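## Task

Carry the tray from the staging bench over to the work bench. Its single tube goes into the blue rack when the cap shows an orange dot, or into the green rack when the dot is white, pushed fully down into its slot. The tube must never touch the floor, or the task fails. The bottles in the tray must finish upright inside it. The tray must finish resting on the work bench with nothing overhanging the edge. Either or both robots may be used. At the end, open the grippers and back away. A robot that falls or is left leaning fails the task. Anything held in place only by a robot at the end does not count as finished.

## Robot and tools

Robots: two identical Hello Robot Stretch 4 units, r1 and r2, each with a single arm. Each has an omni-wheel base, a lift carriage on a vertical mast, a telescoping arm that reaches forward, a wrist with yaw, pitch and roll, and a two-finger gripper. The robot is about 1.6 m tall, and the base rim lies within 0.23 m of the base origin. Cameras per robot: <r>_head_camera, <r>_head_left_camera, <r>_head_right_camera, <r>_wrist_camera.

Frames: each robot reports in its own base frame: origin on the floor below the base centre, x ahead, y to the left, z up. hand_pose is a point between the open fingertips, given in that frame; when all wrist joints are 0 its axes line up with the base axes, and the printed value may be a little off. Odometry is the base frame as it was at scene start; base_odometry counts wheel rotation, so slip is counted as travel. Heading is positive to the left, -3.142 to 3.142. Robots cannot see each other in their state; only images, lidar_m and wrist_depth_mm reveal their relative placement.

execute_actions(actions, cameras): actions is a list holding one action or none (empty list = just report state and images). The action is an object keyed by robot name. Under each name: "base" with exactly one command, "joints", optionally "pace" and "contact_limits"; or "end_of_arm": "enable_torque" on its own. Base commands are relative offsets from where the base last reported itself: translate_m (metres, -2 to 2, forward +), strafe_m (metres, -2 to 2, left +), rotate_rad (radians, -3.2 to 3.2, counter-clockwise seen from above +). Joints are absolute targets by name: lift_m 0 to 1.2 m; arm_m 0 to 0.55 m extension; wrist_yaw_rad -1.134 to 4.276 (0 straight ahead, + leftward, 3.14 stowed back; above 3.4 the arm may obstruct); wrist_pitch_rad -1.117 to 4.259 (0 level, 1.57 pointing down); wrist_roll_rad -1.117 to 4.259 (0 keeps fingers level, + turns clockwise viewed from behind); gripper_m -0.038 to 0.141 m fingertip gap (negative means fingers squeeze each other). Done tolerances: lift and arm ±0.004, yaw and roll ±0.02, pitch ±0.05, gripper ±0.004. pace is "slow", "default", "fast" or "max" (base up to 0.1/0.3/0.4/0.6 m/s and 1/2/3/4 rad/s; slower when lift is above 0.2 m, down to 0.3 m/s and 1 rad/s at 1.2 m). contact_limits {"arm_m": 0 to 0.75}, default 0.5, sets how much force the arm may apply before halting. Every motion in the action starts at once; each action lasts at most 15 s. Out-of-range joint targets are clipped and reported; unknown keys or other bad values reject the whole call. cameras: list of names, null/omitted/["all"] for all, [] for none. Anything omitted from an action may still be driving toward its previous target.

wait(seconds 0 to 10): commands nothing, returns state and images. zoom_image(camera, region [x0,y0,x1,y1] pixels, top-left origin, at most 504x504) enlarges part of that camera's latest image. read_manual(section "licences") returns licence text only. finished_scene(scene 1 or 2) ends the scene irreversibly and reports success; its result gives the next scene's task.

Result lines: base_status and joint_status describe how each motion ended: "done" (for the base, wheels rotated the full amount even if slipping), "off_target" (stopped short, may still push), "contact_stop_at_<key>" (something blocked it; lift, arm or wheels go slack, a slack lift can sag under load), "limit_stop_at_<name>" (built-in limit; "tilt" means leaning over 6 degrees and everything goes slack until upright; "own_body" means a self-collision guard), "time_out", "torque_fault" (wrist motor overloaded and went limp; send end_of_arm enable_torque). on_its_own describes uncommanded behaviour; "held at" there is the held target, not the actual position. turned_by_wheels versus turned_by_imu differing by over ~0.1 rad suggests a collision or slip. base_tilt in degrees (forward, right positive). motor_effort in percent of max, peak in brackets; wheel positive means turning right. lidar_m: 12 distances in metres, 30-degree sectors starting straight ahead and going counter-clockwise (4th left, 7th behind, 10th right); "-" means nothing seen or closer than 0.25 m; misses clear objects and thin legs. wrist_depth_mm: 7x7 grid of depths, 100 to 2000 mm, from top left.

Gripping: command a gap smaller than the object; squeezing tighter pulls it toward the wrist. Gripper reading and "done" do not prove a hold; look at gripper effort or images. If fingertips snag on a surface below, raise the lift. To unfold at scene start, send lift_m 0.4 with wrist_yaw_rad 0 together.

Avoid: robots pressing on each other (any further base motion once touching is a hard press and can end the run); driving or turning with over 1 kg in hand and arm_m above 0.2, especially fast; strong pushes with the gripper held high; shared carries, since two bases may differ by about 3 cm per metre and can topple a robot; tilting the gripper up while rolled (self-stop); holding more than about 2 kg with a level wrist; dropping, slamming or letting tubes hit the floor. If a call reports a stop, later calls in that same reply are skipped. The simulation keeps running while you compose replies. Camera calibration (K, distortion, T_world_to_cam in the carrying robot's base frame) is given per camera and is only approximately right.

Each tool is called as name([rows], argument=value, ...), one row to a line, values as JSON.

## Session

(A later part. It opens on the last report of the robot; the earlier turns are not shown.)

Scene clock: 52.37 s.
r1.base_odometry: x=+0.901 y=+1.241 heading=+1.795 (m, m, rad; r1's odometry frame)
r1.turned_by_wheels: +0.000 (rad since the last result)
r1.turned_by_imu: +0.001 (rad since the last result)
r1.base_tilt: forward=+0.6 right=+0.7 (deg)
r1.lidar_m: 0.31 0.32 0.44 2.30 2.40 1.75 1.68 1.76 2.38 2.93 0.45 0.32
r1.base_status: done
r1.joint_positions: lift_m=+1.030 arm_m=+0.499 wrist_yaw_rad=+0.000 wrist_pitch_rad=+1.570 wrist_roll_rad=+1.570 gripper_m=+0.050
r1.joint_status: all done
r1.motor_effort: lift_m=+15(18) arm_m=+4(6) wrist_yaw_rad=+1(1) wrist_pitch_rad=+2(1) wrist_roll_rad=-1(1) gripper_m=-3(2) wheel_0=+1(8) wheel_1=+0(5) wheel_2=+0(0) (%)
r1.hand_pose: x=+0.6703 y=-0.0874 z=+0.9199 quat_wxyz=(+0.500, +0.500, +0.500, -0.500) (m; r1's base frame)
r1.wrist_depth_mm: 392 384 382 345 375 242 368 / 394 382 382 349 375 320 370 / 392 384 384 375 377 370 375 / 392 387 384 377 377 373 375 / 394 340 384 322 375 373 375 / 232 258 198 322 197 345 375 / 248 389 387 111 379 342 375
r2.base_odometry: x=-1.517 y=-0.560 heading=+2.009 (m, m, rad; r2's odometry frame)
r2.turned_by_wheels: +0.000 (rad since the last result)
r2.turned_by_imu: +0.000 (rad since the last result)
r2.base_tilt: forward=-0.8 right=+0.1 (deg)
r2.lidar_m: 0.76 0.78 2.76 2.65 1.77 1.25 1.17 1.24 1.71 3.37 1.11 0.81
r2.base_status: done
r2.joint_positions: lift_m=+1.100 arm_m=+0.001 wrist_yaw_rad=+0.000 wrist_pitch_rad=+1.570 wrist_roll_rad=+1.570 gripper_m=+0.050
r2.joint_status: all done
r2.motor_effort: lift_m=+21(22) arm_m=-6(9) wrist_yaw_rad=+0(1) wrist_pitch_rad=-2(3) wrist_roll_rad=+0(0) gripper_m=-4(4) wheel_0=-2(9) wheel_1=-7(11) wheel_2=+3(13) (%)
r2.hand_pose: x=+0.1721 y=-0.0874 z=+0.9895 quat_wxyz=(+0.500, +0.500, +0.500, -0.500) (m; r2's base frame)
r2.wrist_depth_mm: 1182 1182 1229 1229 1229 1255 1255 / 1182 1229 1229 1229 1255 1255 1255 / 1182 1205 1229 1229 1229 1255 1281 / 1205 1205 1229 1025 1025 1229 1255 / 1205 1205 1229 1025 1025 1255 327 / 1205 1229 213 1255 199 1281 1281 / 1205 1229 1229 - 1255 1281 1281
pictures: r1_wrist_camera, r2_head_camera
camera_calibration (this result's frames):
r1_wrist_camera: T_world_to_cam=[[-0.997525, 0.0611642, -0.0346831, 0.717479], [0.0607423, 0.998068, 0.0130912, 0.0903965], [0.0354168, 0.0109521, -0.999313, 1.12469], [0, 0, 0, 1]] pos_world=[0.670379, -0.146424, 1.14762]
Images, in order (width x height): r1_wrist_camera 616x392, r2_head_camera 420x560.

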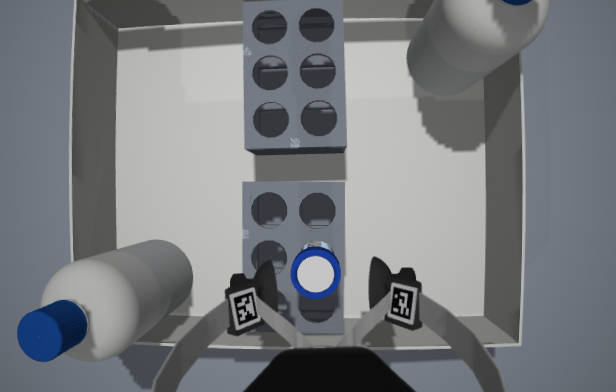

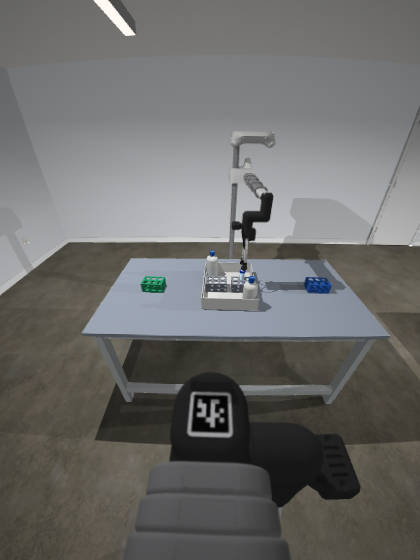

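execute_actions([
  {"r1":{"base":{"strafe_m":-0.004},"joints":{"arm_m":0.503,"lift_m":0.972}}},
], cameras=["r1_wrist_camera","r2_head_camera"])

zoom_image(camera="r2_head_camera", region=[190, 230, 290, 320])

Scene clock: 53.70 s.
r1.base_odometry: x=+0.905 y=+1.242 heading=+1.795 (m, m, rad; r1's odometry frame)
r1.turned_by_wheels: +0.000 (rad since the last result)
r1.turned_by_imu: +0.000 (rad since the last result)
r1.base_tilt: forward=+0.5 right=+0.7 (deg)
r1.lidar_m: 0.31 0.32 0.46 2.32 2.40 1.76 1.67 1.74 2.40 2.91 0.46 0.33
r1.base_status: done
r1.joint_positions: lift_m=+0.972 arm_m=+0.502 wrist_yaw_rad=+0.000 wrist_pitch_rad=+1.570 wrist_roll_rad=+1.570 gripper_m=+0.050
r1.joint_status: all done
r1.motor_effort: lift_m=+15(16) arm_m=+5(6) wrist_yaw_rad=+0(1) wrist_pitch_rad=+2(2) wrist_roll_rad=-1(1) gripper_m=-3(4) wheel_0=-1(6) wheel_1=-1(2) wheel_2=+0(0) (%)
r1.hand_pose: x=+0.6733 y=-0.0874 z=+0.8619 quat_wxyz=(+0.500, +0.500, +0.500, -0.500) (m; r1's base frame)
r1.wrist_depth_mm: 287 327 324 262 319 232 213 / 289 329 324 262 319 315 267 / 290 327 325 315 319 317 270 / 290 329 325 320 320 317 271 / 276 329 325 264 319 317 270 / 198 251 198 202 198 319 268 / 189 260 266 111 291 260 259
r2.base_odometry: x=-1.517 y=-0.560 heading=+2.009 (m, m, rad; r2's odometry frame)
r2.turned_by_wheels: +0.000 (rad since the last result)
r2.turned_by_imu: +0.000 (rad since the last result)
r2.base_tilt: forward=-0.7 right=+0.1 (deg)
r2.lidar_m: 0.75 0.81 2.74 2.63 1.75 1.25 1.17 1.27 1.76 3.34 1.10 0.81
r2.base_status: not commanded
r2.joint_positions: lift_m=+1.100 arm_m=+0.001 wrist_yaw_rad=+0.000 wrist_pitch_rad=+1.570 wrist_roll_rad=+1.570 gripper_m=+0.050
r2.joint_status: not commanded
r2.motor_effort: lift_m=+22(21) arm_m=-6(6) wrist_yaw_rad=+0(1) wrist_pitch_rad=-1(1) wrist_roll_rad=+0(0) gripper_m=-4(6) wheel_0=-2(2) wheel_1=-7(7) wheel_2=+4(3) (%)
r2.hand_pose: x=+0.1721 y=-0.0874 z=+0.9895 quat_wxyz=(+0.500, +0.500, +0.500, -0.500) (m; r2's base frame)
r2.wrist_depth_mm: 1205 1205 1229 1229 1229 1255 1281 / 1182 1205 1229 1229 1229 1229 1255 / 1205 1205 1205 1255 1229 1255 1255 / 1182 1229 1205 1025 1025 1255 1281 / 1205 1229 1229 1025 1042 1255 327 / 1205 1229 213 1255 200 1255 1281 / 1205 1229 1229 - 1281 1255 1281
pictures: r1_wrist_camera, r2_head_camera
camera_calibration (this result's frames):
r1_wrist_camera: T_world_to_cam=[[-0.997525, 0.0611661, -0.0346831, 0.718466], [0.0607442, 0.998068, 0.0130912, 0.090972], [0.0354168, 0.010952, -0.999313, 1.06662], [0, 0, 0, 1]] pos_world=[0.673385, -0.146424, 1.08962]
Images, in order (width x height): r1_wrist_camera 616x392, r2_head_camera 420x560.

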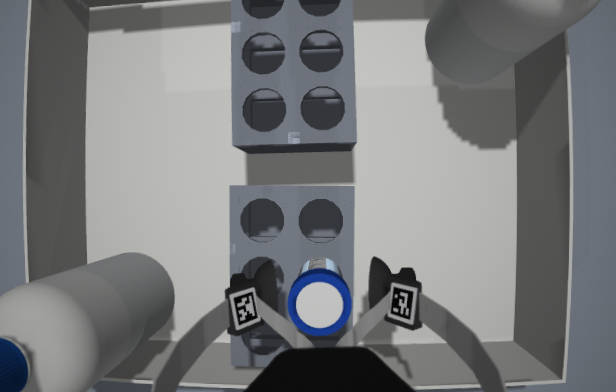

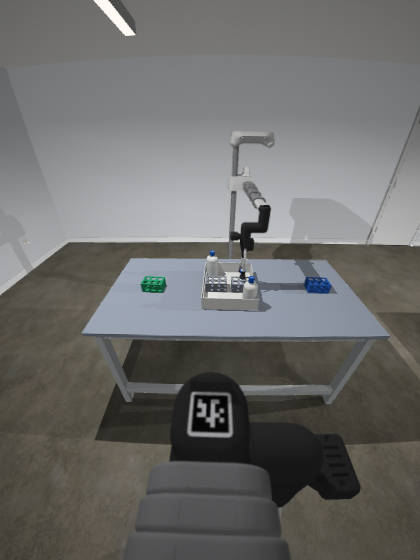

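Region (190, 230, 290, 320) of r2_head_camera's 420x560 image, scaled by 5.040, with more detail than that image has; it fills the top 454 rows of this view, and the rest is white.

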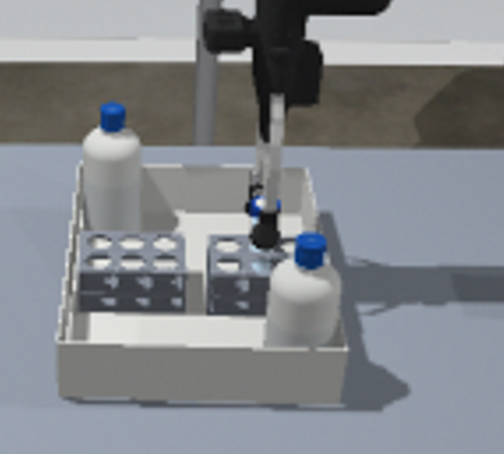

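execute_actions([
  {"r1":{"joints":{"lift_m":0.98,"gripper_m":0.005}},"r2":{"joints":{"lift_m":0.95,"wrist_pitch_rad":0.25,"wrist_roll_rad":0}}},
], cameras=["r1_wrist_camera","r2_wrist_camera"])

execute_actions([
  {"r1":{"joints":{"lift_m":1.18}},"r2":{"base":{"strafe_m":0.3}}},
], cameras=["r1_wrist_camera","r2_wrist_camera","r1_head_camera"])

Scene clock: 55.57 s.
r1.base_odometry: x=+0.905 y=+1.242 heading=+1.795 (m, m, rad; r1's odometry frame)
r1.turned_by_wheels: +0.000 (rad since the last result)
r1.turned_by_imu: +0.001 (rad since the last result)
r1.base_tilt: forward=+0.6 right=+0.7 (deg)
r1.lidar_m: 0.29 0.32 0.46 2.31 2.39 1.73 1.67 1.75 2.40 2.93 0.46 0.32
r1.base_status: not commanded
r1.joint_positions: lift_m=+0.980 arm_m=+0.502 wrist_yaw_rad=+0.000 wrist_pitch_rad=+1.570 wrist_roll_rad=+1.570 gripper_m=+0.005
r1.joint_status: all done
r1.motor_effort: lift_m=+20(21) arm_m=+4(5) wrist_yaw_rad=+0(1) wrist_pitch_rad=+2(2) wrist_roll_rad=-1(1) gripper_m=-14(13) wheel_0=+0(1) wheel_1=-1(1) wheel_2=+0(0) (%)
r1.hand_pose: x=+0.6733 y=-0.0874 z=+0.8696 quat_wxyz=(+0.500, +0.500, +0.500, -0.500) (m; r1's base frame)
r1.wrist_depth_mm: 301 334 330 268 324 232 213 / 303 336 330 271 327 315 268 / 290 334 332 317 327 325 278 / 290 336 332 325 327 325 278 / 290 336 332 271 327 325 278 / 201 252 189 201 189 325 268 / 195 216 278 111 291 259 259
r2.base_odometry: x=-1.517 y=-0.560 heading=+2.009 (m, m, rad; r2's odometry frame)
r2.turned_by_wheels: +0.000 (rad since the last result)
r2.turned_by_imu: +0.000 (rad since the last result)
r2.base_tilt: forward=-0.7 right=+0.1 (deg)
r2.lidar_m: 0.75 0.78 2.76 2.62 1.77 1.23 1.17 1.23 1.72 3.34 1.10 0.78
r2.base_status: not commanded
r2.joint_positions: lift_m=+0.950 arm_m=+0.001 wrist_yaw_rad=+0.000 wrist_pitch_rad=+0.253 wrist_roll_rad=+0.001 gripper_m=+0.050
r2.joint_status: all done
r2.motor_effort: lift_m=+14(20) arm_m=-5(5) wrist_yaw_rad=+1(0) wrist_pitch_rad=-8(11) wrist_roll_rad=-2(5) gripper_m=-4(2) wheel_0=-2(2) wheel_1=-7(7) wheel_2=+3(3) (%)
r2.hand_pose: x=+0.4512 y=-0.0874 z=+1.0564 quat_wxyz=(+0.992, +0.000, +0.126, +0.000) (m; r2's base frame)
r2.wrist_depth_mm: - - - - - - - / - - - 1618 - - - / - - - - - - - / - - - 1756 - - - / 917 931 960 798 1025 976 - / 676 683 640 691 200 750 750 / 654 634 615 - 634 691 1160
pictures: r1_wrist_camera, r2_wrist_camera
camera_calibration (this result's frames):
r1_wrist_camera: T_world_to_cam=[[-0.997525, 0.0611659, -0.0346831, 0.718733], [0.0607441, 0.998068, 0.0130912, 0.0908719], [0.0354168, 0.010952, -0.999313, 1.07426], [0, 0, 0, 1]] pos_world=[0.673387, -0.146424, 1.09726]
r2_wrist_camera: T_world_to_cam=[[-0.034203, -0.998939, 0.0308525, -0.111634], [-0.266803, -0.0206238, -0.96353, 1.18772], [0.963144, -0.0411872, -0.265815, 0.0730923], [0, 0, 0, 1]] pos_world=[0.24267, -0.0840101, 1.16727]
Images, in order (width x height): r1_wrist_camera 616x392, r2_wrist_camera 616x392.

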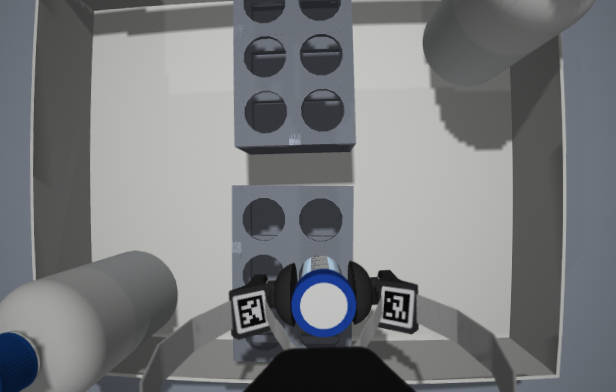

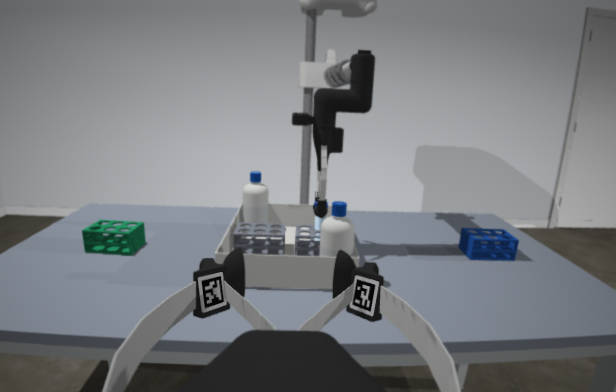

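Scene clock: 57.90 s.
r1.base_odometry: x=+0.905 y=+1.242 heading=+1.795 (m, m, rad; r1's odometry frame)
r1.turned_by_wheels: +0.000 (rad since the last result)
r1.turned_by_imu: +0.001 (rad since the last result)
r1.base_tilt: forward=+0.5 right=+0.7 (deg)
r1.lidar_m: 0.31 0.33 0.46 2.32 2.39 1.75 1.68 1.75 2.38 2.94 0.45 0.32
r1.base_status: not commanded
r1.joint_positions: lift_m=+1.180 arm_m=+0.502 wrist_yaw_rad=+0.000 wrist_pitch_rad=+1.570 wrist_roll_rad=+1.570 gripper_m=+0.005
r1.joint_status: all done
r1.motor_effort: lift_m=+20(21) arm_m=+5(5) wrist_yaw_rad=+1(1) wrist_pitch_rad=+2(2) wrist_roll_rad=-2(1) gripper_m=-13(14) wheel_0=+0(0) wheel_1=+0(1) wheel_2=+0(1) (%)
r1.hand_pose: x=+0.6733 y=-0.0874 z=+1.0695 quat_wxyz=(+0.500, +0.500, +0.500, -0.500) (m; r1's base frame)
r1.wrist_depth_mm: 544 539 530 525 521 521 517 / 544 539 530 466 477 517 521 / 544 539 530 521 525 521 517 / 544 539 535 525 521 521 517 / 1308 544 530 473 525 521 521 / 1308 544 190 201 189 521 521 / 1336 544 535 111 525 521 521
r2.base_odometry: x=-1.788 y=-0.687 heading=+2.009 (m, m, rad; r2's odometry frame)
r2.turned_by_wheels: +0.000 (rad since the last result)
r2.turned_by_imu: -0.001 (rad since the last result)
r2.base_tilt: forward=-0.8 right=+0.0 (deg)
r2.lidar_m: 0.76 0.79 2.46 2.35 1.75 1.24 1.15 1.24 1.74 3.34 1.11 0.80
r2.base_status: done
r2.joint_positions: lift_m=+0.950 arm_m=+0.001 wrist_yaw_rad=+0.000 wrist_pitch_rad=+0.252 wrist_roll_rad=+0.001 gripper_m=+0.050
r2.joint_status: not commanded
r2.motor_effort: lift_m=+16(16) arm_m=-5(5) wrist_yaw_rad=+0(2) wrist_pitch_rad=-7(10) wrist_roll_rad=-1(2) gripper_m=-3(4) wheel_0=-1(12) wheel_1=+3(14) wheel_2=+0(2) (%)
r2.hand_pose: x=+0.4512 y=-0.0874 z=+1.0564 quat_wxyz=(+0.992, +0.000, +0.126, +0.000) (m; r2's base frame)
r2.wrist_depth_mm: - - - - 1576 - - / - - - - - - - / - - - - - - - / - - - - - - - / - 1025 960 991 991 904 991 / 1863 691 640 691 199 741 750 / 1078 634 615 - 634 699 1160
pictures: r1_head_camera, r1_wrist_camera, r2_wrist_camera
camera_calibration (this result's frames):
r1_wrist_camera: T_world_to_cam=[[-0.997525, 0.061166, -0.0346833, 0.725672], [0.0607441, 0.998068, 0.0130912, 0.0882536], [0.035417, 0.010952, -0.999313, 1.27411], [0, 0, 0, 1]] pos_world=[0.67339, -0.146424, 1.29725]
r2_wrist_camera: T_world_to_cam=[[-0.0341488, -0.99894, 0.030855, -0.111643], [-0.266622, -0.0206483, -0.96358, 1.18764], [0.963196, -0.0411317, -0.265635, 0.0728532], [0, 0, 0, 1]] pos_world=[0.242667, -0.0840055, 1.16718]
Images, in order (width x height): r1_head_camera 420x560, r1_wrist_camera 616x392, r2_wrist_camera 616x392.

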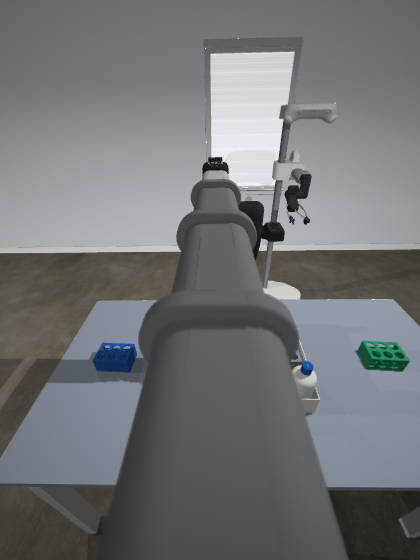

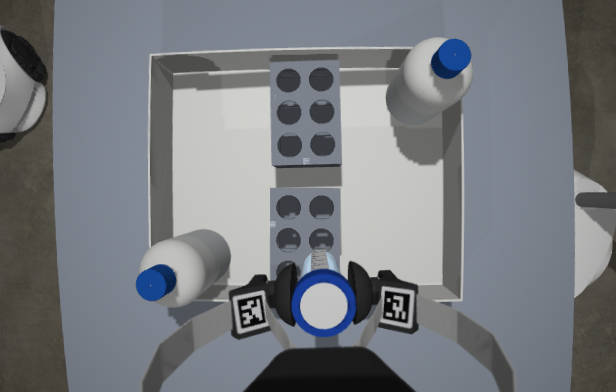

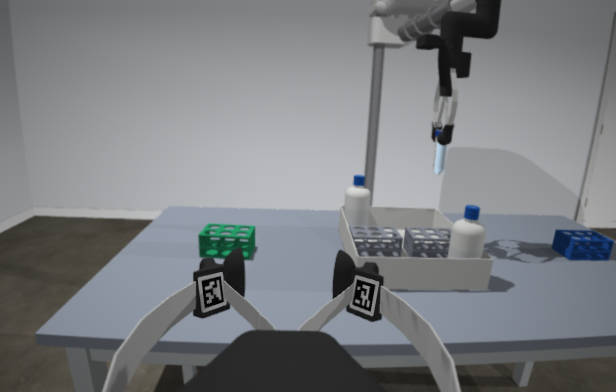

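execute_actions([
  {"r1":{"base":{"strafe_m":-0.5},"joints":{"arm_m":0.49}},"r2":{"base":{"strafe_m":0.12},"joints":{"lift_m":0.85,"wrist_pitch_rad":-0.15,"gripper_m":0.14}}},
], cameras=["r1_wrist_camera","r2_wrist_camera"])

Scene clock: 61.07 s.
r1.base_odometry: x=+1.393 y=+1.353 heading=+1.795 (m, m, rad; r1's odometry frame)
r1.turned_by_wheels: +0.000 (rad since the last result)
r1.turned_by_imu: +0.002 (rad since the last result)
r1.base_tilt: forward=+0.5 right=+0.7 (deg)
r1.lidar_m: 0.30 0.34 0.44 2.82 2.41 1.75 1.67 1.76 2.40 2.43 0.46 0.32
r1.base_status: done
r1.joint_positions: lift_m=+1.180 arm_m=+0.491 wrist_yaw_rad=+0.000 wrist_pitch_rad=+1.570 wrist_roll_rad=+1.570 gripper_m=+0.005
r1.joint_status: all done
r1.motor_effort: lift_m=+19(20) arm_m=-5(5) wrist_yaw_rad=+0(1) wrist_pitch_rad=+2(2) wrist_roll_rad=-1(1) gripper_m=-14(14) wheel_0=+0(8) wheel_1=+1(12) wheel_2=+0(0) (%)
r1.hand_pose: x=+0.6619 y=-0.0874 z=+1.0696 quat_wxyz=(+0.500, +0.500, +0.500, -0.500) (m; r1's base frame)
r1.wrist_depth_mm: 1281 539 530 530 521 521 517 / 544 535 530 525 525 517 521 / 544 539 535 525 525 521 521 / 544 544 539 525 525 525 517 / 544 544 539 500 530 525 521 / 549 544 189 201 189 521 521 / 931 544 544 111 530 517 517
r2.base_odometry: x=-1.897 y=-0.738 heading=+2.010 (m, m, rad; r2's odometry frame)
r2.turned_by_wheels: +0.000 (rad since the last result)
r2.turned_by_imu: -0.001 (rad since the last result)
r2.base_tilt: forward=-0.7 right=+0.0 (deg)
r2.lidar_m: 0.76 0.79 2.32 2.20 1.77 1.29 1.18 1.25 1.75 3.31 1.08 0.80
r2.base_status: done
r2.joint_positions: lift_m=+0.850 arm_m=+0.001 wrist_yaw_rad=+0.000 wrist_pitch_rad=-0.147 wrist_roll_rad=+0.001 gripper_m=+0.140
r2.joint_status: all done
r2.motor_effort: lift_m=+15(16) arm_m=-5(5) wrist_yaw_rad=-1(1) wrist_pitch_rad=-10(14) wrist_roll_rad=-2(2) gripper_m=+0(8) wheel_0=-1(10) wheel_1=+4(15) wheel_2=+0(1) (%)
r2.hand_pose: x=+0.4573 y=-0.0874 z=+1.0709 quat_wxyz=(+0.997, +0.000, -0.074, +0.000) (m; r2's base frame)
r2.wrist_depth_mm: - - - - - - - / - - - - - - - / - - - 1182 - - - / - - - - - - - / - - - - - - - / - - - - 1025 - - / - - 1098 - 1025 788 1008
pictures: r1_wrist_camera, r2_wrist_camera
camera_calibration (this result's frames):
r1_wrist_camera: T_world_to_cam=[[-0.997526, 0.0611424, -0.0346954, 0.714372], [0.0607203, 0.998069, 0.013092, 0.0889571], [0.0354289, 0.0109529, -0.999312, 1.27454], [0, 0, 0, 1]] pos_world=[0.662048, -0.146424, 1.29728]
r2_wrist_camera: T_world_to_cam=[[-0.043414, -0.998942, 0.0151879, -0.0908539], [0.129481, -0.0207, -0.991366, 1.05186], [0.990631, -0.0410726, 0.130243, -0.365572], [0, 0, 0, 1]] pos_world=[0.222006, -0.0839992, 1.09177]
Images, in order (width x height): r1_wrist_camera 616x392, r2_wrist_camera 616x392.

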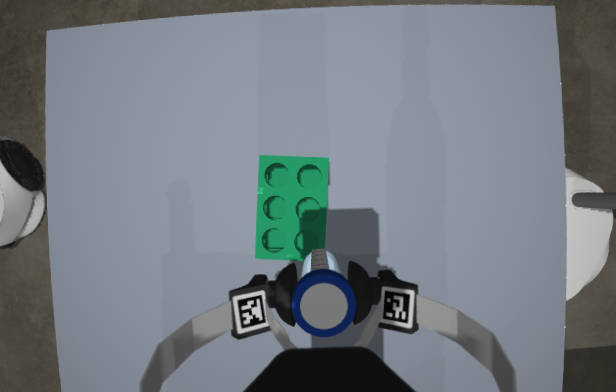

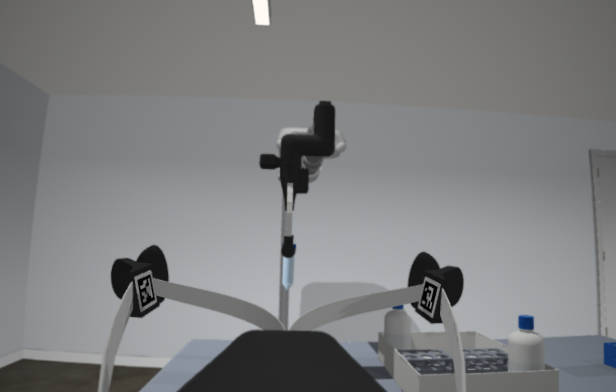

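execute_actions([
  {"r1":{"base":{"strafe_m":-0.039},"joints":{"arm_m":0.507,"lift_m":1.06}},"r2":{"joints":{"wrist_pitch_rad":0.15}}},
], cameras=["r1_wrist_camera","r2_wrist_camera"])

zoom_image(camera="r1_wrist_camera", region=[230, 160, 410, 340])

zoom_image(camera="r2_wrist_camera", region=[210, 130, 390, 330])

Scene clock: 62.80 s.
r1.base_odometry: x=+1.431 y=+1.362 heading=+1.794 (m, m, rad; r1's odometry frame)
r1.turned_by_wheels: +0.000 (rad since the last result)
r1.turned_by_imu: +0.000 (rad since the last result)
r1.base_tilt: forward=+0.6 right=+0.7 (deg)
r1.lidar_m: 0.30 0.33 0.45 2.87 2.39 1.75 1.67 1.74 2.39 2.39 0.45 0.32
r1.base_status: done
r1.joint_positions: lift_m=+1.060 arm_m=+0.506 wrist_yaw_rad=+0.000 wrist_pitch_rad=+1.570 wrist_roll_rad=+1.570 gripper_m=+0.005
r1.joint_status: all done
r1.motor_effort: lift_m=+16(19) arm_m=+5(5) wrist_yaw_rad=+1(0) wrist_pitch_rad=+2(2) wrist_roll_rad=-1(1) gripper_m=-15(14) wheel_0=-2(10) wheel_1=-1(8) wheel_2=+0(1) (%)
r1.hand_pose: x=+0.6773 y=-0.0874 z=+0.9499 quat_wxyz=(+0.500, +0.500, +0.500, -0.500) (m; r1's base frame)
r1.wrist_depth_mm: 421 418 415 410 407 402 399 / 421 418 413 413 407 404 402 / 421 421 415 413 407 404 399 / 424 421 415 407 410 404 402 / 424 418 418 353 407 407 404 / 424 424 190 202 189 410 404 / 424 424 418 111 413 407 404
r2.base_odometry: x=-1.897 y=-0.738 heading=+2.010 (m, m, rad; r2's odometry frame)
r2.turned_by_wheels: +0.000 (rad since the last result)
r2.turned_by_imu: +0.000 (rad since the last result)
r2.base_tilt: forward=-0.8 right=+0.0 (deg)
r2.lidar_m: 0.75 0.80 2.32 2.22 1.72 1.27 1.19 1.24 1.74 3.33 1.10 0.82
r2.base_status: not commanded
r2.joint_positions: lift_m=+0.850 arm_m=+0.001 wrist_yaw_rad=+0.000 wrist_pitch_rad=+0.152 wrist_roll_rad=+0.001 gripper_m=+0.140
r2.joint_status: all done
r2.motor_effort: lift_m=+15(15) arm_m=-5(5) wrist_yaw_rad=+0(1) wrist_pitch_rad=-6(6) wrist_roll_rad=-1(1) gripper_m=+1(1) wheel_0=-1(1) wheel_1=+4(4) wheel_2=+0(0) (%)
r2.hand_pose: x=+0.4571 y=-0.0874 z=+0.9849 quat_wxyz=(+0.997, +0.000, +0.076, +0.000) (m; r2's base frame)
r2.wrist_depth_mm: - - - 1576 - - - / - - - 891 - - - / - - - - - - - / - - - - - - - / - - 976 931 931 809 960 / - 564 585 676 603 647 691 / 1708 615 621 - 640 647 1025
pictures: r1_wrist_camera, r2_wrist_camera
camera_calibration (this result's frames):
r1_wrist_camera: T_world_to_cam=[[-0.997523, 0.0611916, -0.0346858, 0.725524], [0.0607697, 0.998066, 0.0130914, 0.0895589], [0.0354198, 0.0109511, -0.999313, 1.15439], [0, 0, 0, 1]] pos_world=[0.677396, -0.146424, 1.17759]
r2_wrist_camera: T_world_to_cam=[[-0.0370243, -0.998941, 0.02732, -0.10443], [-0.168413, -0.0207104, -0.985499, 1.09703], [0.985021, -0.0410885, -0.167467, -0.0584034], [0, 0, 0, 1]] pos_world=[0.238417, -0.0839995, 1.0742]
Images, in order (width x height): r1_wrist_camera 616x392, r2_wrist_camera 616x392.

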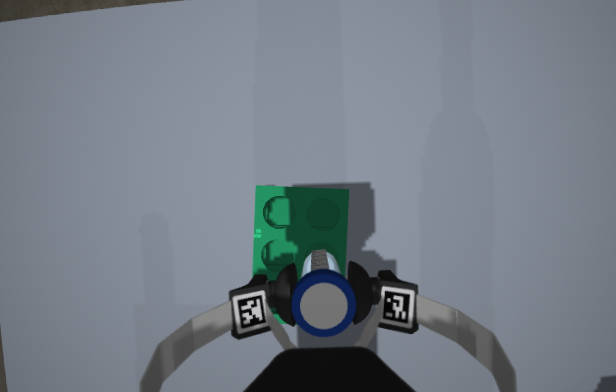

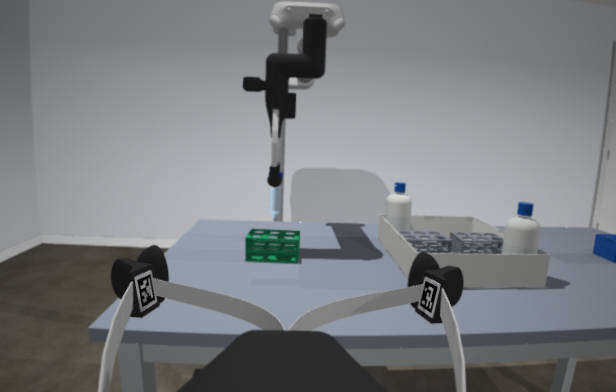

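Region (230, 160, 410, 340) of r1_wrist_camera's 616x392 image, scaled by 2.800.

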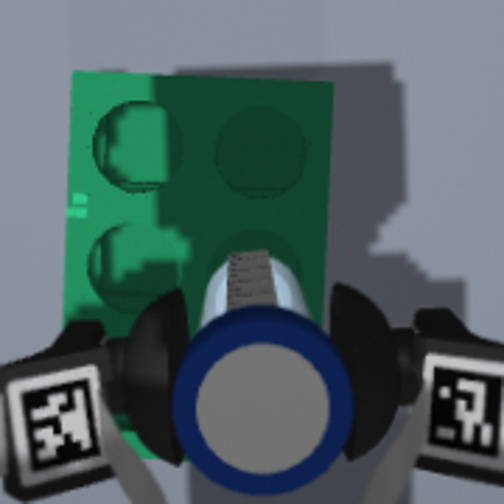

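Region (210, 130, 390, 330) of r2_wrist_camera's 616x392 image, scaled by 2.520; it fills the left 454 columns of this view, and the rest is white.

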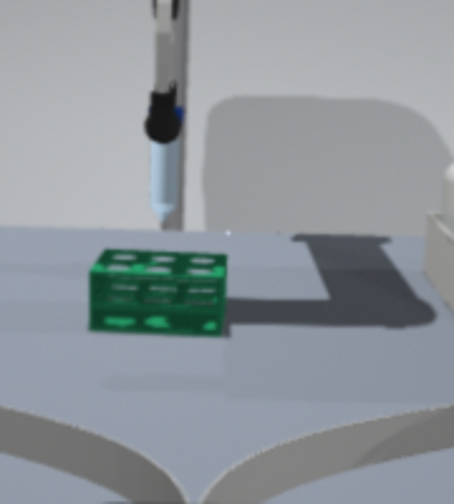

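execute_actions([
  {"r1":{"joints":{"lift_m":1.0},"pace":"slow"}},
], cameras=["r1_wrist_camera","r2_wrist_camera"])

zoom_image(camera="r2_wrist_camera", region=[230, 160, 330, 280])

Scene clock: 64.80 s.
r1.base_odometry: x=+1.431 y=+1.362 heading=+1.794 (m, m, rad; r1's odometry frame)
r1.turned_by_wheels: +0.000 (rad since the last result)
r1.turned_by_imu: +0.001 (rad since the last result)
r1.base_tilt: forward=+0.6 right=+0.6 (deg)
r1.lidar_m: 0.30 0.33 0.46 2.85 2.39 1.76 1.68 1.74 2.39 2.38 0.46 0.33
r1.base_status: not commanded
r1.joint_positions: lift_m=+1.000 arm_m=+0.506 wrist_yaw_rad=+0.000 wrist_pitch_rad=+1.570 wrist_roll_rad=+1.570 gripper_m=+0.005
r1.joint_status: all done
r1.motor_effort: lift_m=+15(15) arm_m=+5(5) wrist_yaw_rad=+1(1) wrist_pitch_rad=+2(2) wrist_roll_rad=-1(1) gripper_m=-13(13) wheel_0=-2(2) wheel_1=-1(1) wheel_2=+0(0) (%)
r1.hand_pose: x=+0.6773 y=-0.0874 z=+0.8899 quat_wxyz=(+0.500, +0.500, +0.500, -0.500) (m; r1's base frame)
r1.wrist_depth_mm: 362 357 353 351 349 343 343 / 359 357 353 351 349 345 343 / 359 359 355 353 349 345 343 / 362 359 355 349 349 347 343 / 362 362 357 293 351 347 343 / 364 362 189 201 189 347 343 / 364 362 359 111 351 347 347
r2.base_odometry: x=-1.897 y=-0.738 heading=+2.010 (m, m, rad; r2's odometry frame)
r2.turned_by_wheels: +0.000 (rad since the last result)
r2.turned_by_imu: +0.000 (rad since the last result)
r2.base_tilt: forward=-0.8 right=+0.1 (deg)
r2.lidar_m: 0.76 0.79 2.33 2.23 1.74 1.29 1.18 1.25 1.71 3.31 1.09 0.79
r2.base_status: not commanded
r2.joint_positions: lift_m=+0.850 arm_m=+0.001 wrist_yaw_rad=+0.000 wrist_pitch_rad=+0.152 wrist_roll_rad=+0.001 gripper_m=+0.140
r2.joint_status: not commanded
r2.motor_effort: lift_m=+15(15) arm_m=-5(5) wrist_yaw_rad=-1(0) wrist_pitch_rad=-7(7) wrist_roll_rad=-1(1) gripper_m=+0(1) wheel_0=-1(1) wheel_1=+4(4) wheel_2=+0(0) (%)
r2.hand_pose: x=+0.4571 y=-0.0874 z=+0.9849 quat_wxyz=(+0.997, +0.000, +0.076, +0.000) (m; r2's base frame)
r2.wrist_depth_mm: - - - 1661 - - - / - - - 1618 - - - / - - - - - - - / - - - - - - - / - - 976 931 946 809 976 / - 564 580 668 603 647 691 / 1708 615 621 - 640 647 1025
pictures: r1_wrist_camera, r2_wrist_camera
camera_calibration (this result's frames):
r1_wrist_camera: T_world_to_cam=[[-0.997523, 0.0611917, -0.0346858, 0.723446], [0.0607698, 0.998066, 0.0130914, 0.090344], [0.0354198, 0.0109511, -0.999313, 1.09445], [0, 0, 0, 1]] pos_world=[0.677399, -0.146424, 1.11761]
r2_wrist_camera: T_world_to_cam=[[-0.0370244, -0.998941, 0.0273201, -0.10443], [-0.168413, -0.0207105, -0.985499, 1.09703], [0.985021, -0.0410886, -0.167468, -0.0584034], [0, 0, 0, 1]] pos_world=[0.238417, -0.0839995, 1.0742]
Images, in order (width x height): r1_wrist_camera 616x392, r2_wrist_camera 616x392.

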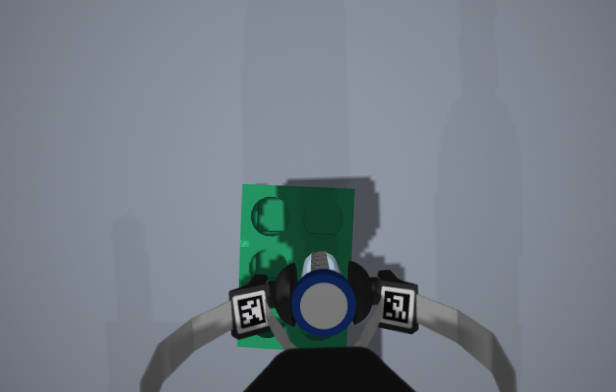

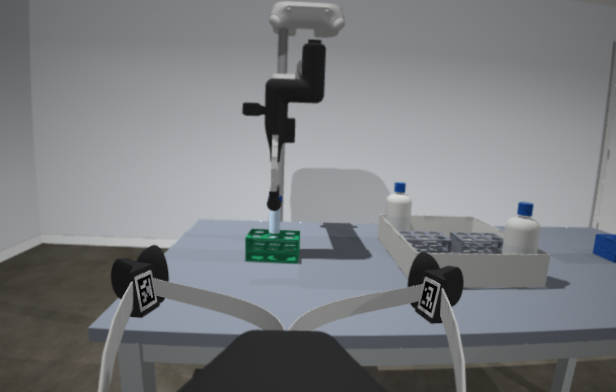

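Region (230, 160, 330, 280) of r2_wrist_camera's 616x392 image, scaled by 4.200.

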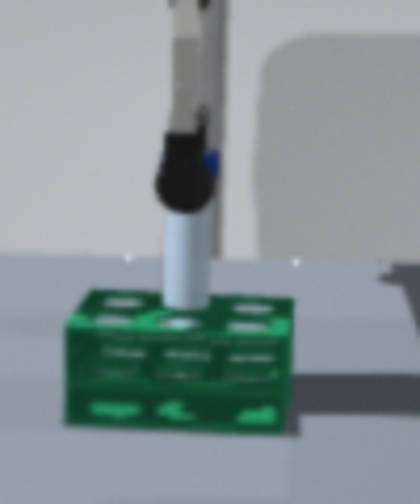

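execute_actions([
  {"r1":{"joints":{"lift_m":0.974},"pace":"slow"}},
], cameras=[])

execute_actions([
  {"r1":{"joints":{"gripper_m":0.055}}},
], cameras=["r1_wrist_camera","r2_wrist_camera"])

zoom_image(camera="r2_wrist_camera", region=[230, 160, 330, 280])

Scene clock: 65.97 s.
r1.base_odometry: x=+1.431 y=+1.362 heading=+1.794 (m, m, rad; r1's odometry frame)
r1.turned_by_wheels: +0.000 (rad since the last result)
r1.turned_by_imu: +0.000 (rad since the last result)
r1.base_tilt: forward=+0.6 right=+0.6 (deg)
r1.lidar_m: 0.30 0.31 0.45 2.85 2.41 1.77 1.67 1.77 2.41 2.39 0.46 0.32
r1.base_status: not commanded
r1.joint_positions: lift_m=+0.974 arm_m=+0.506 wrist_yaw_rad=+0.000 wrist_pitch_rad=+1.570 wrist_roll_rad=+1.570 gripper_m=+0.005
r1.joint_status: all done
r1.motor_effort: lift_m=+15(15) arm_m=+5(5) wrist_yaw_rad=+1(1) wrist_pitch_rad=+2(2) wrist_roll_rad=-2(1) gripper_m=-14(13) wheel_0=-2(2) wheel_1=-1(1) wheel_2=+0(0) (%)
r1.hand_pose: x=+0.6773 y=-0.0874 z=+0.8639 quat_wxyz=(+0.500, +0.500, +0.500, -0.500) (m; r1's base frame)
r1.wrist_depth_mm: 332 332 327 324 322 320 319 / 334 330 329 325 322 322 319 / 334 332 329 329 322 320 320 / 336 332 330 324 325 322 319 / 338 332 330 267 325 324 319 / 338 334 189 202 188 322 320 / 336 334 334 111 324 320 320
r2.base_odometry: x=-1.897 y=-0.738 heading=+2.010 (m, m, rad; r2's odometry frame)
r2.turned_by_wheels: +0.000 (rad since the last result)
r2.turned_by_imu: +0.000 (rad since the last result)
r2.base_tilt: forward=-0.8 right=+0.1 (deg)
r2.lidar_m: 0.74 0.79 2.34 2.22 1.75 1.27 1.17 1.23 1.76 3.32 1.10 0.80
r2.base_status: not commanded
r2.joint_positions: lift_m=+0.850 arm_m=+0.001 wrist_yaw_rad=+0.000 wrist_pitch_rad=+0.152 wrist_roll_rad=+0.001 gripper_m=+0.140
r2.joint_status: not commanded
r2.motor_effort: lift_m=+15(15) arm_m=-5(5) wrist_yaw_rad=+0(0) wrist_pitch_rad=-6(6) wrist_roll_rad=-2(1) gripper_m=+0(0) wheel_0=-1(1) wheel_1=+4(4) wheel_2=+0(0) (%)
r2.hand_pose: x=+0.4571 y=-0.0874 z=+0.9849 quat_wxyz=(+0.997, +0.000, +0.076, +0.000) (m; r2's base frame)
r2.wrist_depth_mm: - - - - - - - / - - - 1618 - - - / - - - - - - - / - - - - - - - / - - 976 917 931 820 960 / - 569 585 661 603 640 691 / 1661 615 621 - 640 647 1025
pictures: none
No camera images: the call's "cameras" was empty. Leave "cameras" out to get every camera's image.

Scene clock: 67.27 s.
r1.base_odometry: x=+1.431 y=+1.362 heading=+1.794 (m, m, rad; r1's odometry frame)
r1.turned_by_wheels: +0.000 (rad since the last result)
r1.turned_by_imu: +0.000 (rad since the last result)
r1.base_tilt: forward=+0.5 right=+0.7 (deg)
r1.lidar_m: 0.30 0.33 0.44 2.87 2.40 1.75 1.67 1.75 2.38 2.38 0.45 0.34
r1.base_status: not commanded
r1.joint_positions: lift_m=+0.974 arm_m=+0.506 wrist_yaw_rad=+0.000 wrist_pitch_rad=+1.570 wrist_roll_rad=+1.570 gripper_m=+0.055
r1.joint_status: all done
r1.motor_effort: lift_m=+16(15) arm_m=+5(5) wrist_yaw_rad=+1(1) wrist_pitch_rad=+2(2) wrist_roll_rad=-1(1) gripper_m=-3(15) wheel_0=-2(2) wheel_1=-1(1) wheel_2=+0(0) (%)
r1.hand_pose: x=+0.6773 y=-0.0874 z=+0.8639 quat_wxyz=(+0.500, +0.500, +0.500, -0.500) (m; r1's base frame)
r1.wrist_depth_mm: 334 330 329 325 322 320 317 / 334 332 329 325 320 320 317 / 334 332 329 327 325 320 319 / 336 332 329 322 324 320 320 / 336 334 330 268 325 324 320 / 336 334 202 208 198 322 320 / 336 336 330 111 325 324 320
r2.base_odometry: x=-1.897 y=-0.738 heading=+2.010 (m, m, rad; r2's odometry frame)
r2.turned_by_wheels: +0.000 (rad since the last result)
r2.turned_by_imu: +0.000 (rad since the last result)
r2.base_tilt: forward=-0.7 right=+0.1 (deg)
r2.lidar_m: 0.75 0.79 2.34 2.23 1.76 1.26 1.19 1.26 1.76 3.32 1.11 0.79
r2.base_status: not commanded
r2.joint_positions: lift_m=+0.850 arm_m=+0.001 wrist_yaw_rad=+0.000 wrist_pitch_rad=+0.152 wrist_roll_rad=+0.001 gripper_m=+0.140
r2.joint_status: not commanded
r2.motor_effort: lift_m=+15(15) arm_m=-5(5) wrist_yaw_rad=+0(0) wrist_pitch_rad=-6(5) wrist_roll_rad=-1(1) gripper_m=+0(1) wheel_0=-1(1) wheel_1=+4(4) wheel_2=+0(0) (%)
r2.hand_pose: x=+0.4571 y=-0.0874 z=+0.9849 quat_wxyz=(+0.997, +0.000, +0.076, +0.000) (m; r2's base frame)
r2.wrist_depth_mm: - - - - - - - / - - - 1618 - - - / - - - - - - - / - - - - - - - / - - 976 917 931 809 960 / - 559 580 676 603 647 683 / 1708 615 621 - 640 647 1042
pictures: r1_wrist_camera, r2_wrist_camera
camera_calibration (this result's frames):
r1_wrist_camera: T_world_to_cam=[[-0.997523, 0.0611919, -0.0346859, 0.722549], [0.06077, 0.998066, 0.0130914, 0.0906839], [0.0354199, 0.0109511, -0.999313, 1.06847], [0, 0, 0, 1]] pos_world=[0.677404, -0.146424, 1.09161]
r2_wrist_camera: T_world_to_cam=[[-0.0370244, -0.998941, 0.02732, -0.10443], [-0.168413, -0.0207104, -0.985499, 1.09703], [0.985021, -0.0410886, -0.167467, -0.0584034], [0, 0, 0, 1]] pos_world=[0.238417, -0.0839995, 1.0742]
Images, in order (width x height): r1_wrist_camera 616x392, r2_wrist_camera 616x392.

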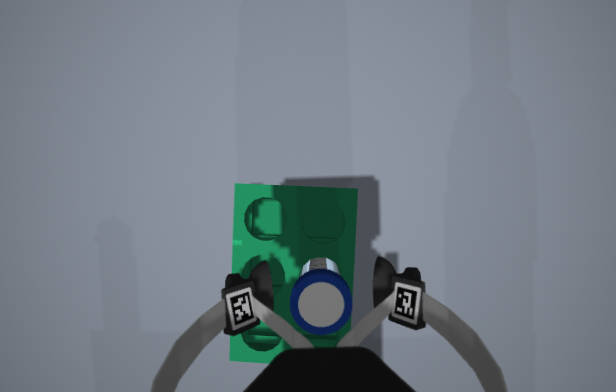

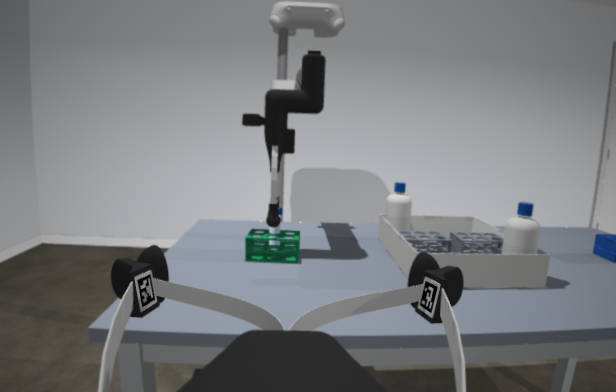

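Region (230, 160, 330, 280) of r2_wrist_camera's 616x392 image, scaled by 4.200.

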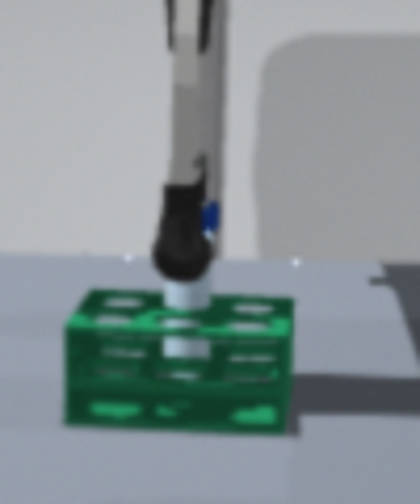

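Seated (cap 60 mm above rack, like in the tray). Clear.

execute_actions([
  {"r1":{"joints":{"lift_m":1.08},"pace":"fast"}},
], cameras=[])

execute_actions([
  {"r1":{"base":{"translate_m":-0.4},"joints":{"arm_m":0},"pace":"fast"}},
], cameras=["r1_head_camera","r2_wrist_camera"])

zoom_image(camera="r2_wrist_camera", region=[230, 160, 330, 280])

Scene clock: 68.57 s.
r1.base_odometry: x=+1.431 y=+1.362 heading=+1.794 (m, m, rad; r1's odometry frame)
r1.turned_by_wheels: +0.000 (rad since the last result)
r1.turned_by_imu: +0.000 (rad since the last result)
r1.base_tilt: forward=+0.6 right=+0.7 (deg)
r1.lidar_m: 0.31 0.33 0.44 2.86 2.40 1.74 1.68 1.75 2.39 2.39 0.46 0.33
r1.base_status: not commanded
r1.joint_positions: lift_m=+1.080 arm_m=+0.506 wrist_yaw_rad=+0.000 wrist_pitch_rad=+1.570 wrist_roll_rad=+1.570 gripper_m=+0.055
r1.joint_status: all done
r1.motor_effort: lift_m=+19(21) arm_m=+4(5) wrist_yaw_rad=+1(1) wrist_pitch_rad=+2(2) wrist_roll_rad=-1(1) gripper_m=-2(2) wheel_0=-2(2) wheel_1=-1(1) wheel_2=+0(0) (%)
r1.hand_pose: x=+0.6773 y=-0.0874 z=+0.9696 quat_wxyz=(+0.500, +0.500, +0.500, -0.500) (m; r1's base frame)
r1.wrist_depth_mm: 442 439 436 430 427 424 418 / 439 439 436 430 427 424 421 / 442 439 436 430 427 424 421 / 442 439 436 427 427 424 418 / 445 439 436 375 427 424 424 / 445 445 202 430 198 424 424 / 445 442 433 111 430 424 421
r2.base_odometry: x=-1.897 y=-0.738 heading=+2.010 (m, m, rad; r2's odometry frame)
r2.turned_by_wheels: +0.000 (rad since the last result)
r2.turned_by_imu: +0.000 (rad since the last result)
r2.base_tilt: forward=-0.8 right=+0.0 (deg)
r2.lidar_m: 0.74 0.82 2.32 2.22 1.74 1.26 1.17 1.26 1.72 3.34 1.12 0.80
r2.base_status: not commanded
r2.joint_positions: lift_m=+0.850 arm_m=+0.001 wrist_yaw_rad=+0.000 wrist_pitch_rad=+0.152 wrist_roll_rad=+0.001 gripper_m=+0.140
r2.joint_status: not commanded
r2.motor_effort: lift_m=+15(15) arm_m=-5(5) wrist_yaw_rad=+0(0) wrist_pitch_rad=-6(7) wrist_roll_rad=-1(1) gripper_m=+0(1) wheel_0=-1(1) wheel_1=+4(4) wheel_2=+0(0) (%)
r2.hand_pose: x=+0.4571 y=-0.0874 z=+0.9849 quat_wxyz=(+0.997, +0.000, +0.076, +0.000) (m; r2's base frame)
r2.wrist_depth_mm: - - - 1464 - - - / - - - 1756 - - - / - - - - - - - / - - - - - - - / - - 960 917 931 820 960 / - 569 580 668 603 647 691 / 1708 615 621 - 640 654 1042
pictures: none
No camera images: the call's "cameras" was empty. Leave "cameras" out to get every camera's image.

Scene clock: 71.23 s.
r1.base_odometry: x=+1.519 y=+0.972 heading=+1.794 (m, m, rad; r1's odometry frame)
r1.turned_by_wheels: +0.000 (rad since the last result)
r1.turned_by_imu: +0.002 (rad since the last result)
r1.base_tilt: forward=+0.6 right=+0.7 (deg)
r1.lidar_m: 0.70 0.75 1.01 2.97 1.83 1.32 1.26 1.33 1.83 2.39 2.48 0.75
r1.base_status: done
r1.joint_positions: lift_m=+1.080 arm_m=+0.001 wrist_yaw_rad=+0.000 wrist_pitch_rad=+1.570 wrist_roll_rad=+1.570 gripper_m=+0.055
r1.joint_status: all done
r1.motor_effort: lift_m=+19(19) arm_m=-4(4) wrist_yaw_rad=+1(1) wrist_pitch_rad=+1(1) wrist_roll_rad=-1(1) gripper_m=-1(3) wheel_0=+0(6) wheel_1=-2(6) wheel_2=+0(9) (%)
r1.hand_pose: x=+0.1718 y=-0.0874 z=+0.9696 quat_wxyz=(+0.500, +0.500, +0.500, -0.500) (m; r1's base frame)
r1.wrist_depth_mm: 1229 1205 1182 1182 1160 1160 1138 / 1205 1205 1182 1182 1182 1160 1138 / 1205 1205 1182 1182 1182 1160 1160 / 1229 1182 1205 1205 960 1160 1138 / 1205 1182 1182 1205 960 1160 1182 / 1229 1205 202 1205 199 1160 1160 / 1255 1229 1205 111 1160 1182 1160
r2.base_odometry: x=-1.897 y=-0.738 heading=+2.010 (m, m, rad; r2's odometry frame)
r2.turned_by_wheels: +0.000 (rad since the last result)
r2.turned_by_imu: -0.001 (rad since the last result)
r2.base_tilt: forward=-0.8 right=+0.0 (deg)
r2.lidar_m: 0.75 0.80 2.33 2.23 1.74 1.29 1.16 1.26 1.74 3.34 1.10 0.80
r2.base_status: not commanded
r2.joint_positions: lift_m=+0.850 arm_m=+0.001 wrist_yaw_rad=+0.000 wrist_pitch_rad=+0.152 wrist_roll_rad=+0.001 gripper_m=+0.140
r2.joint_status: not commanded
r2.motor_effort: lift_m=+15(15) arm_m=-5(5) wrist_yaw_rad=+0(0) wrist_pitch_rad=-7(5) wrist_roll_rad=-1(1) gripper_m=+0(1) wheel_0=-1(1) wheel_1=+4(4) wheel_2=+0(0) (%)
r2.hand_pose: x=+0.4571 y=-0.0874 z=+0.9849 quat_wxyz=(+0.997, +0.000, +0.076, +0.000) (m; r2's base frame)
r2.wrist_depth_mm: - - - - - - - / - - - - - - - / - - - - - - - / - - - - - - - / - - 960 917 931 809 976 / - 569 585 668 597 647 691 / 1708 615 621 - 640 647 1042
pictures: r1_head_camera, r2_wrist_camera
camera_calibration (this result's frames):
r2_wrist_camera: T_world_to_cam=[[-0.0370243, -0.998941, 0.0273201, -0.104431], [-0.168413, -0.0207105, -0.985499, 1.09703], [0.985021, -0.0410885, -0.167467, -0.0584034], [0, 0, 0, 1]] pos_world=[0.238417, -0.0839995, 1.0742]
Images, in order (width x height): r1_head_camera 420x560, r2_wrist_camera 616x392.

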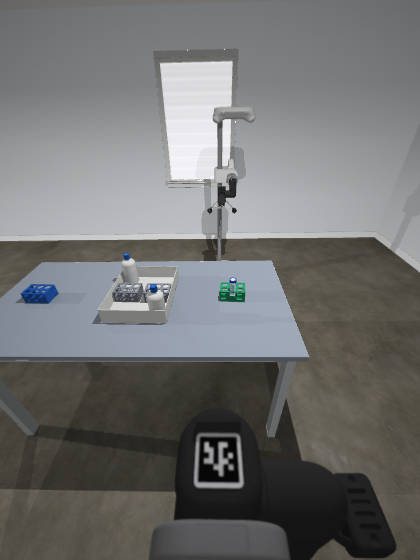

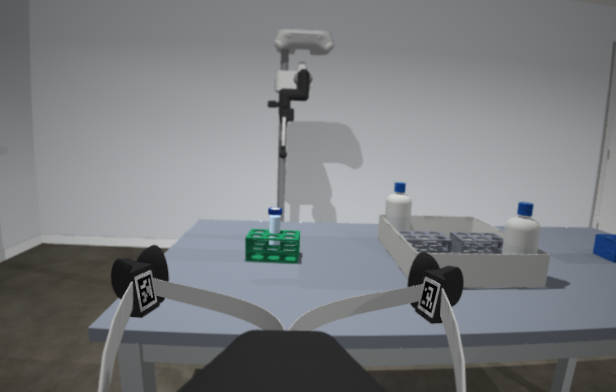

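Region (230, 160, 330, 280) of r2_wrist_camera's 616x392 image, scaled by 4.200.

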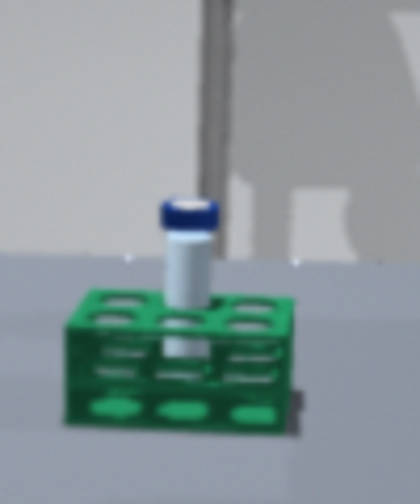

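finished_scene(scene=1)

The scene is finished: the task was done.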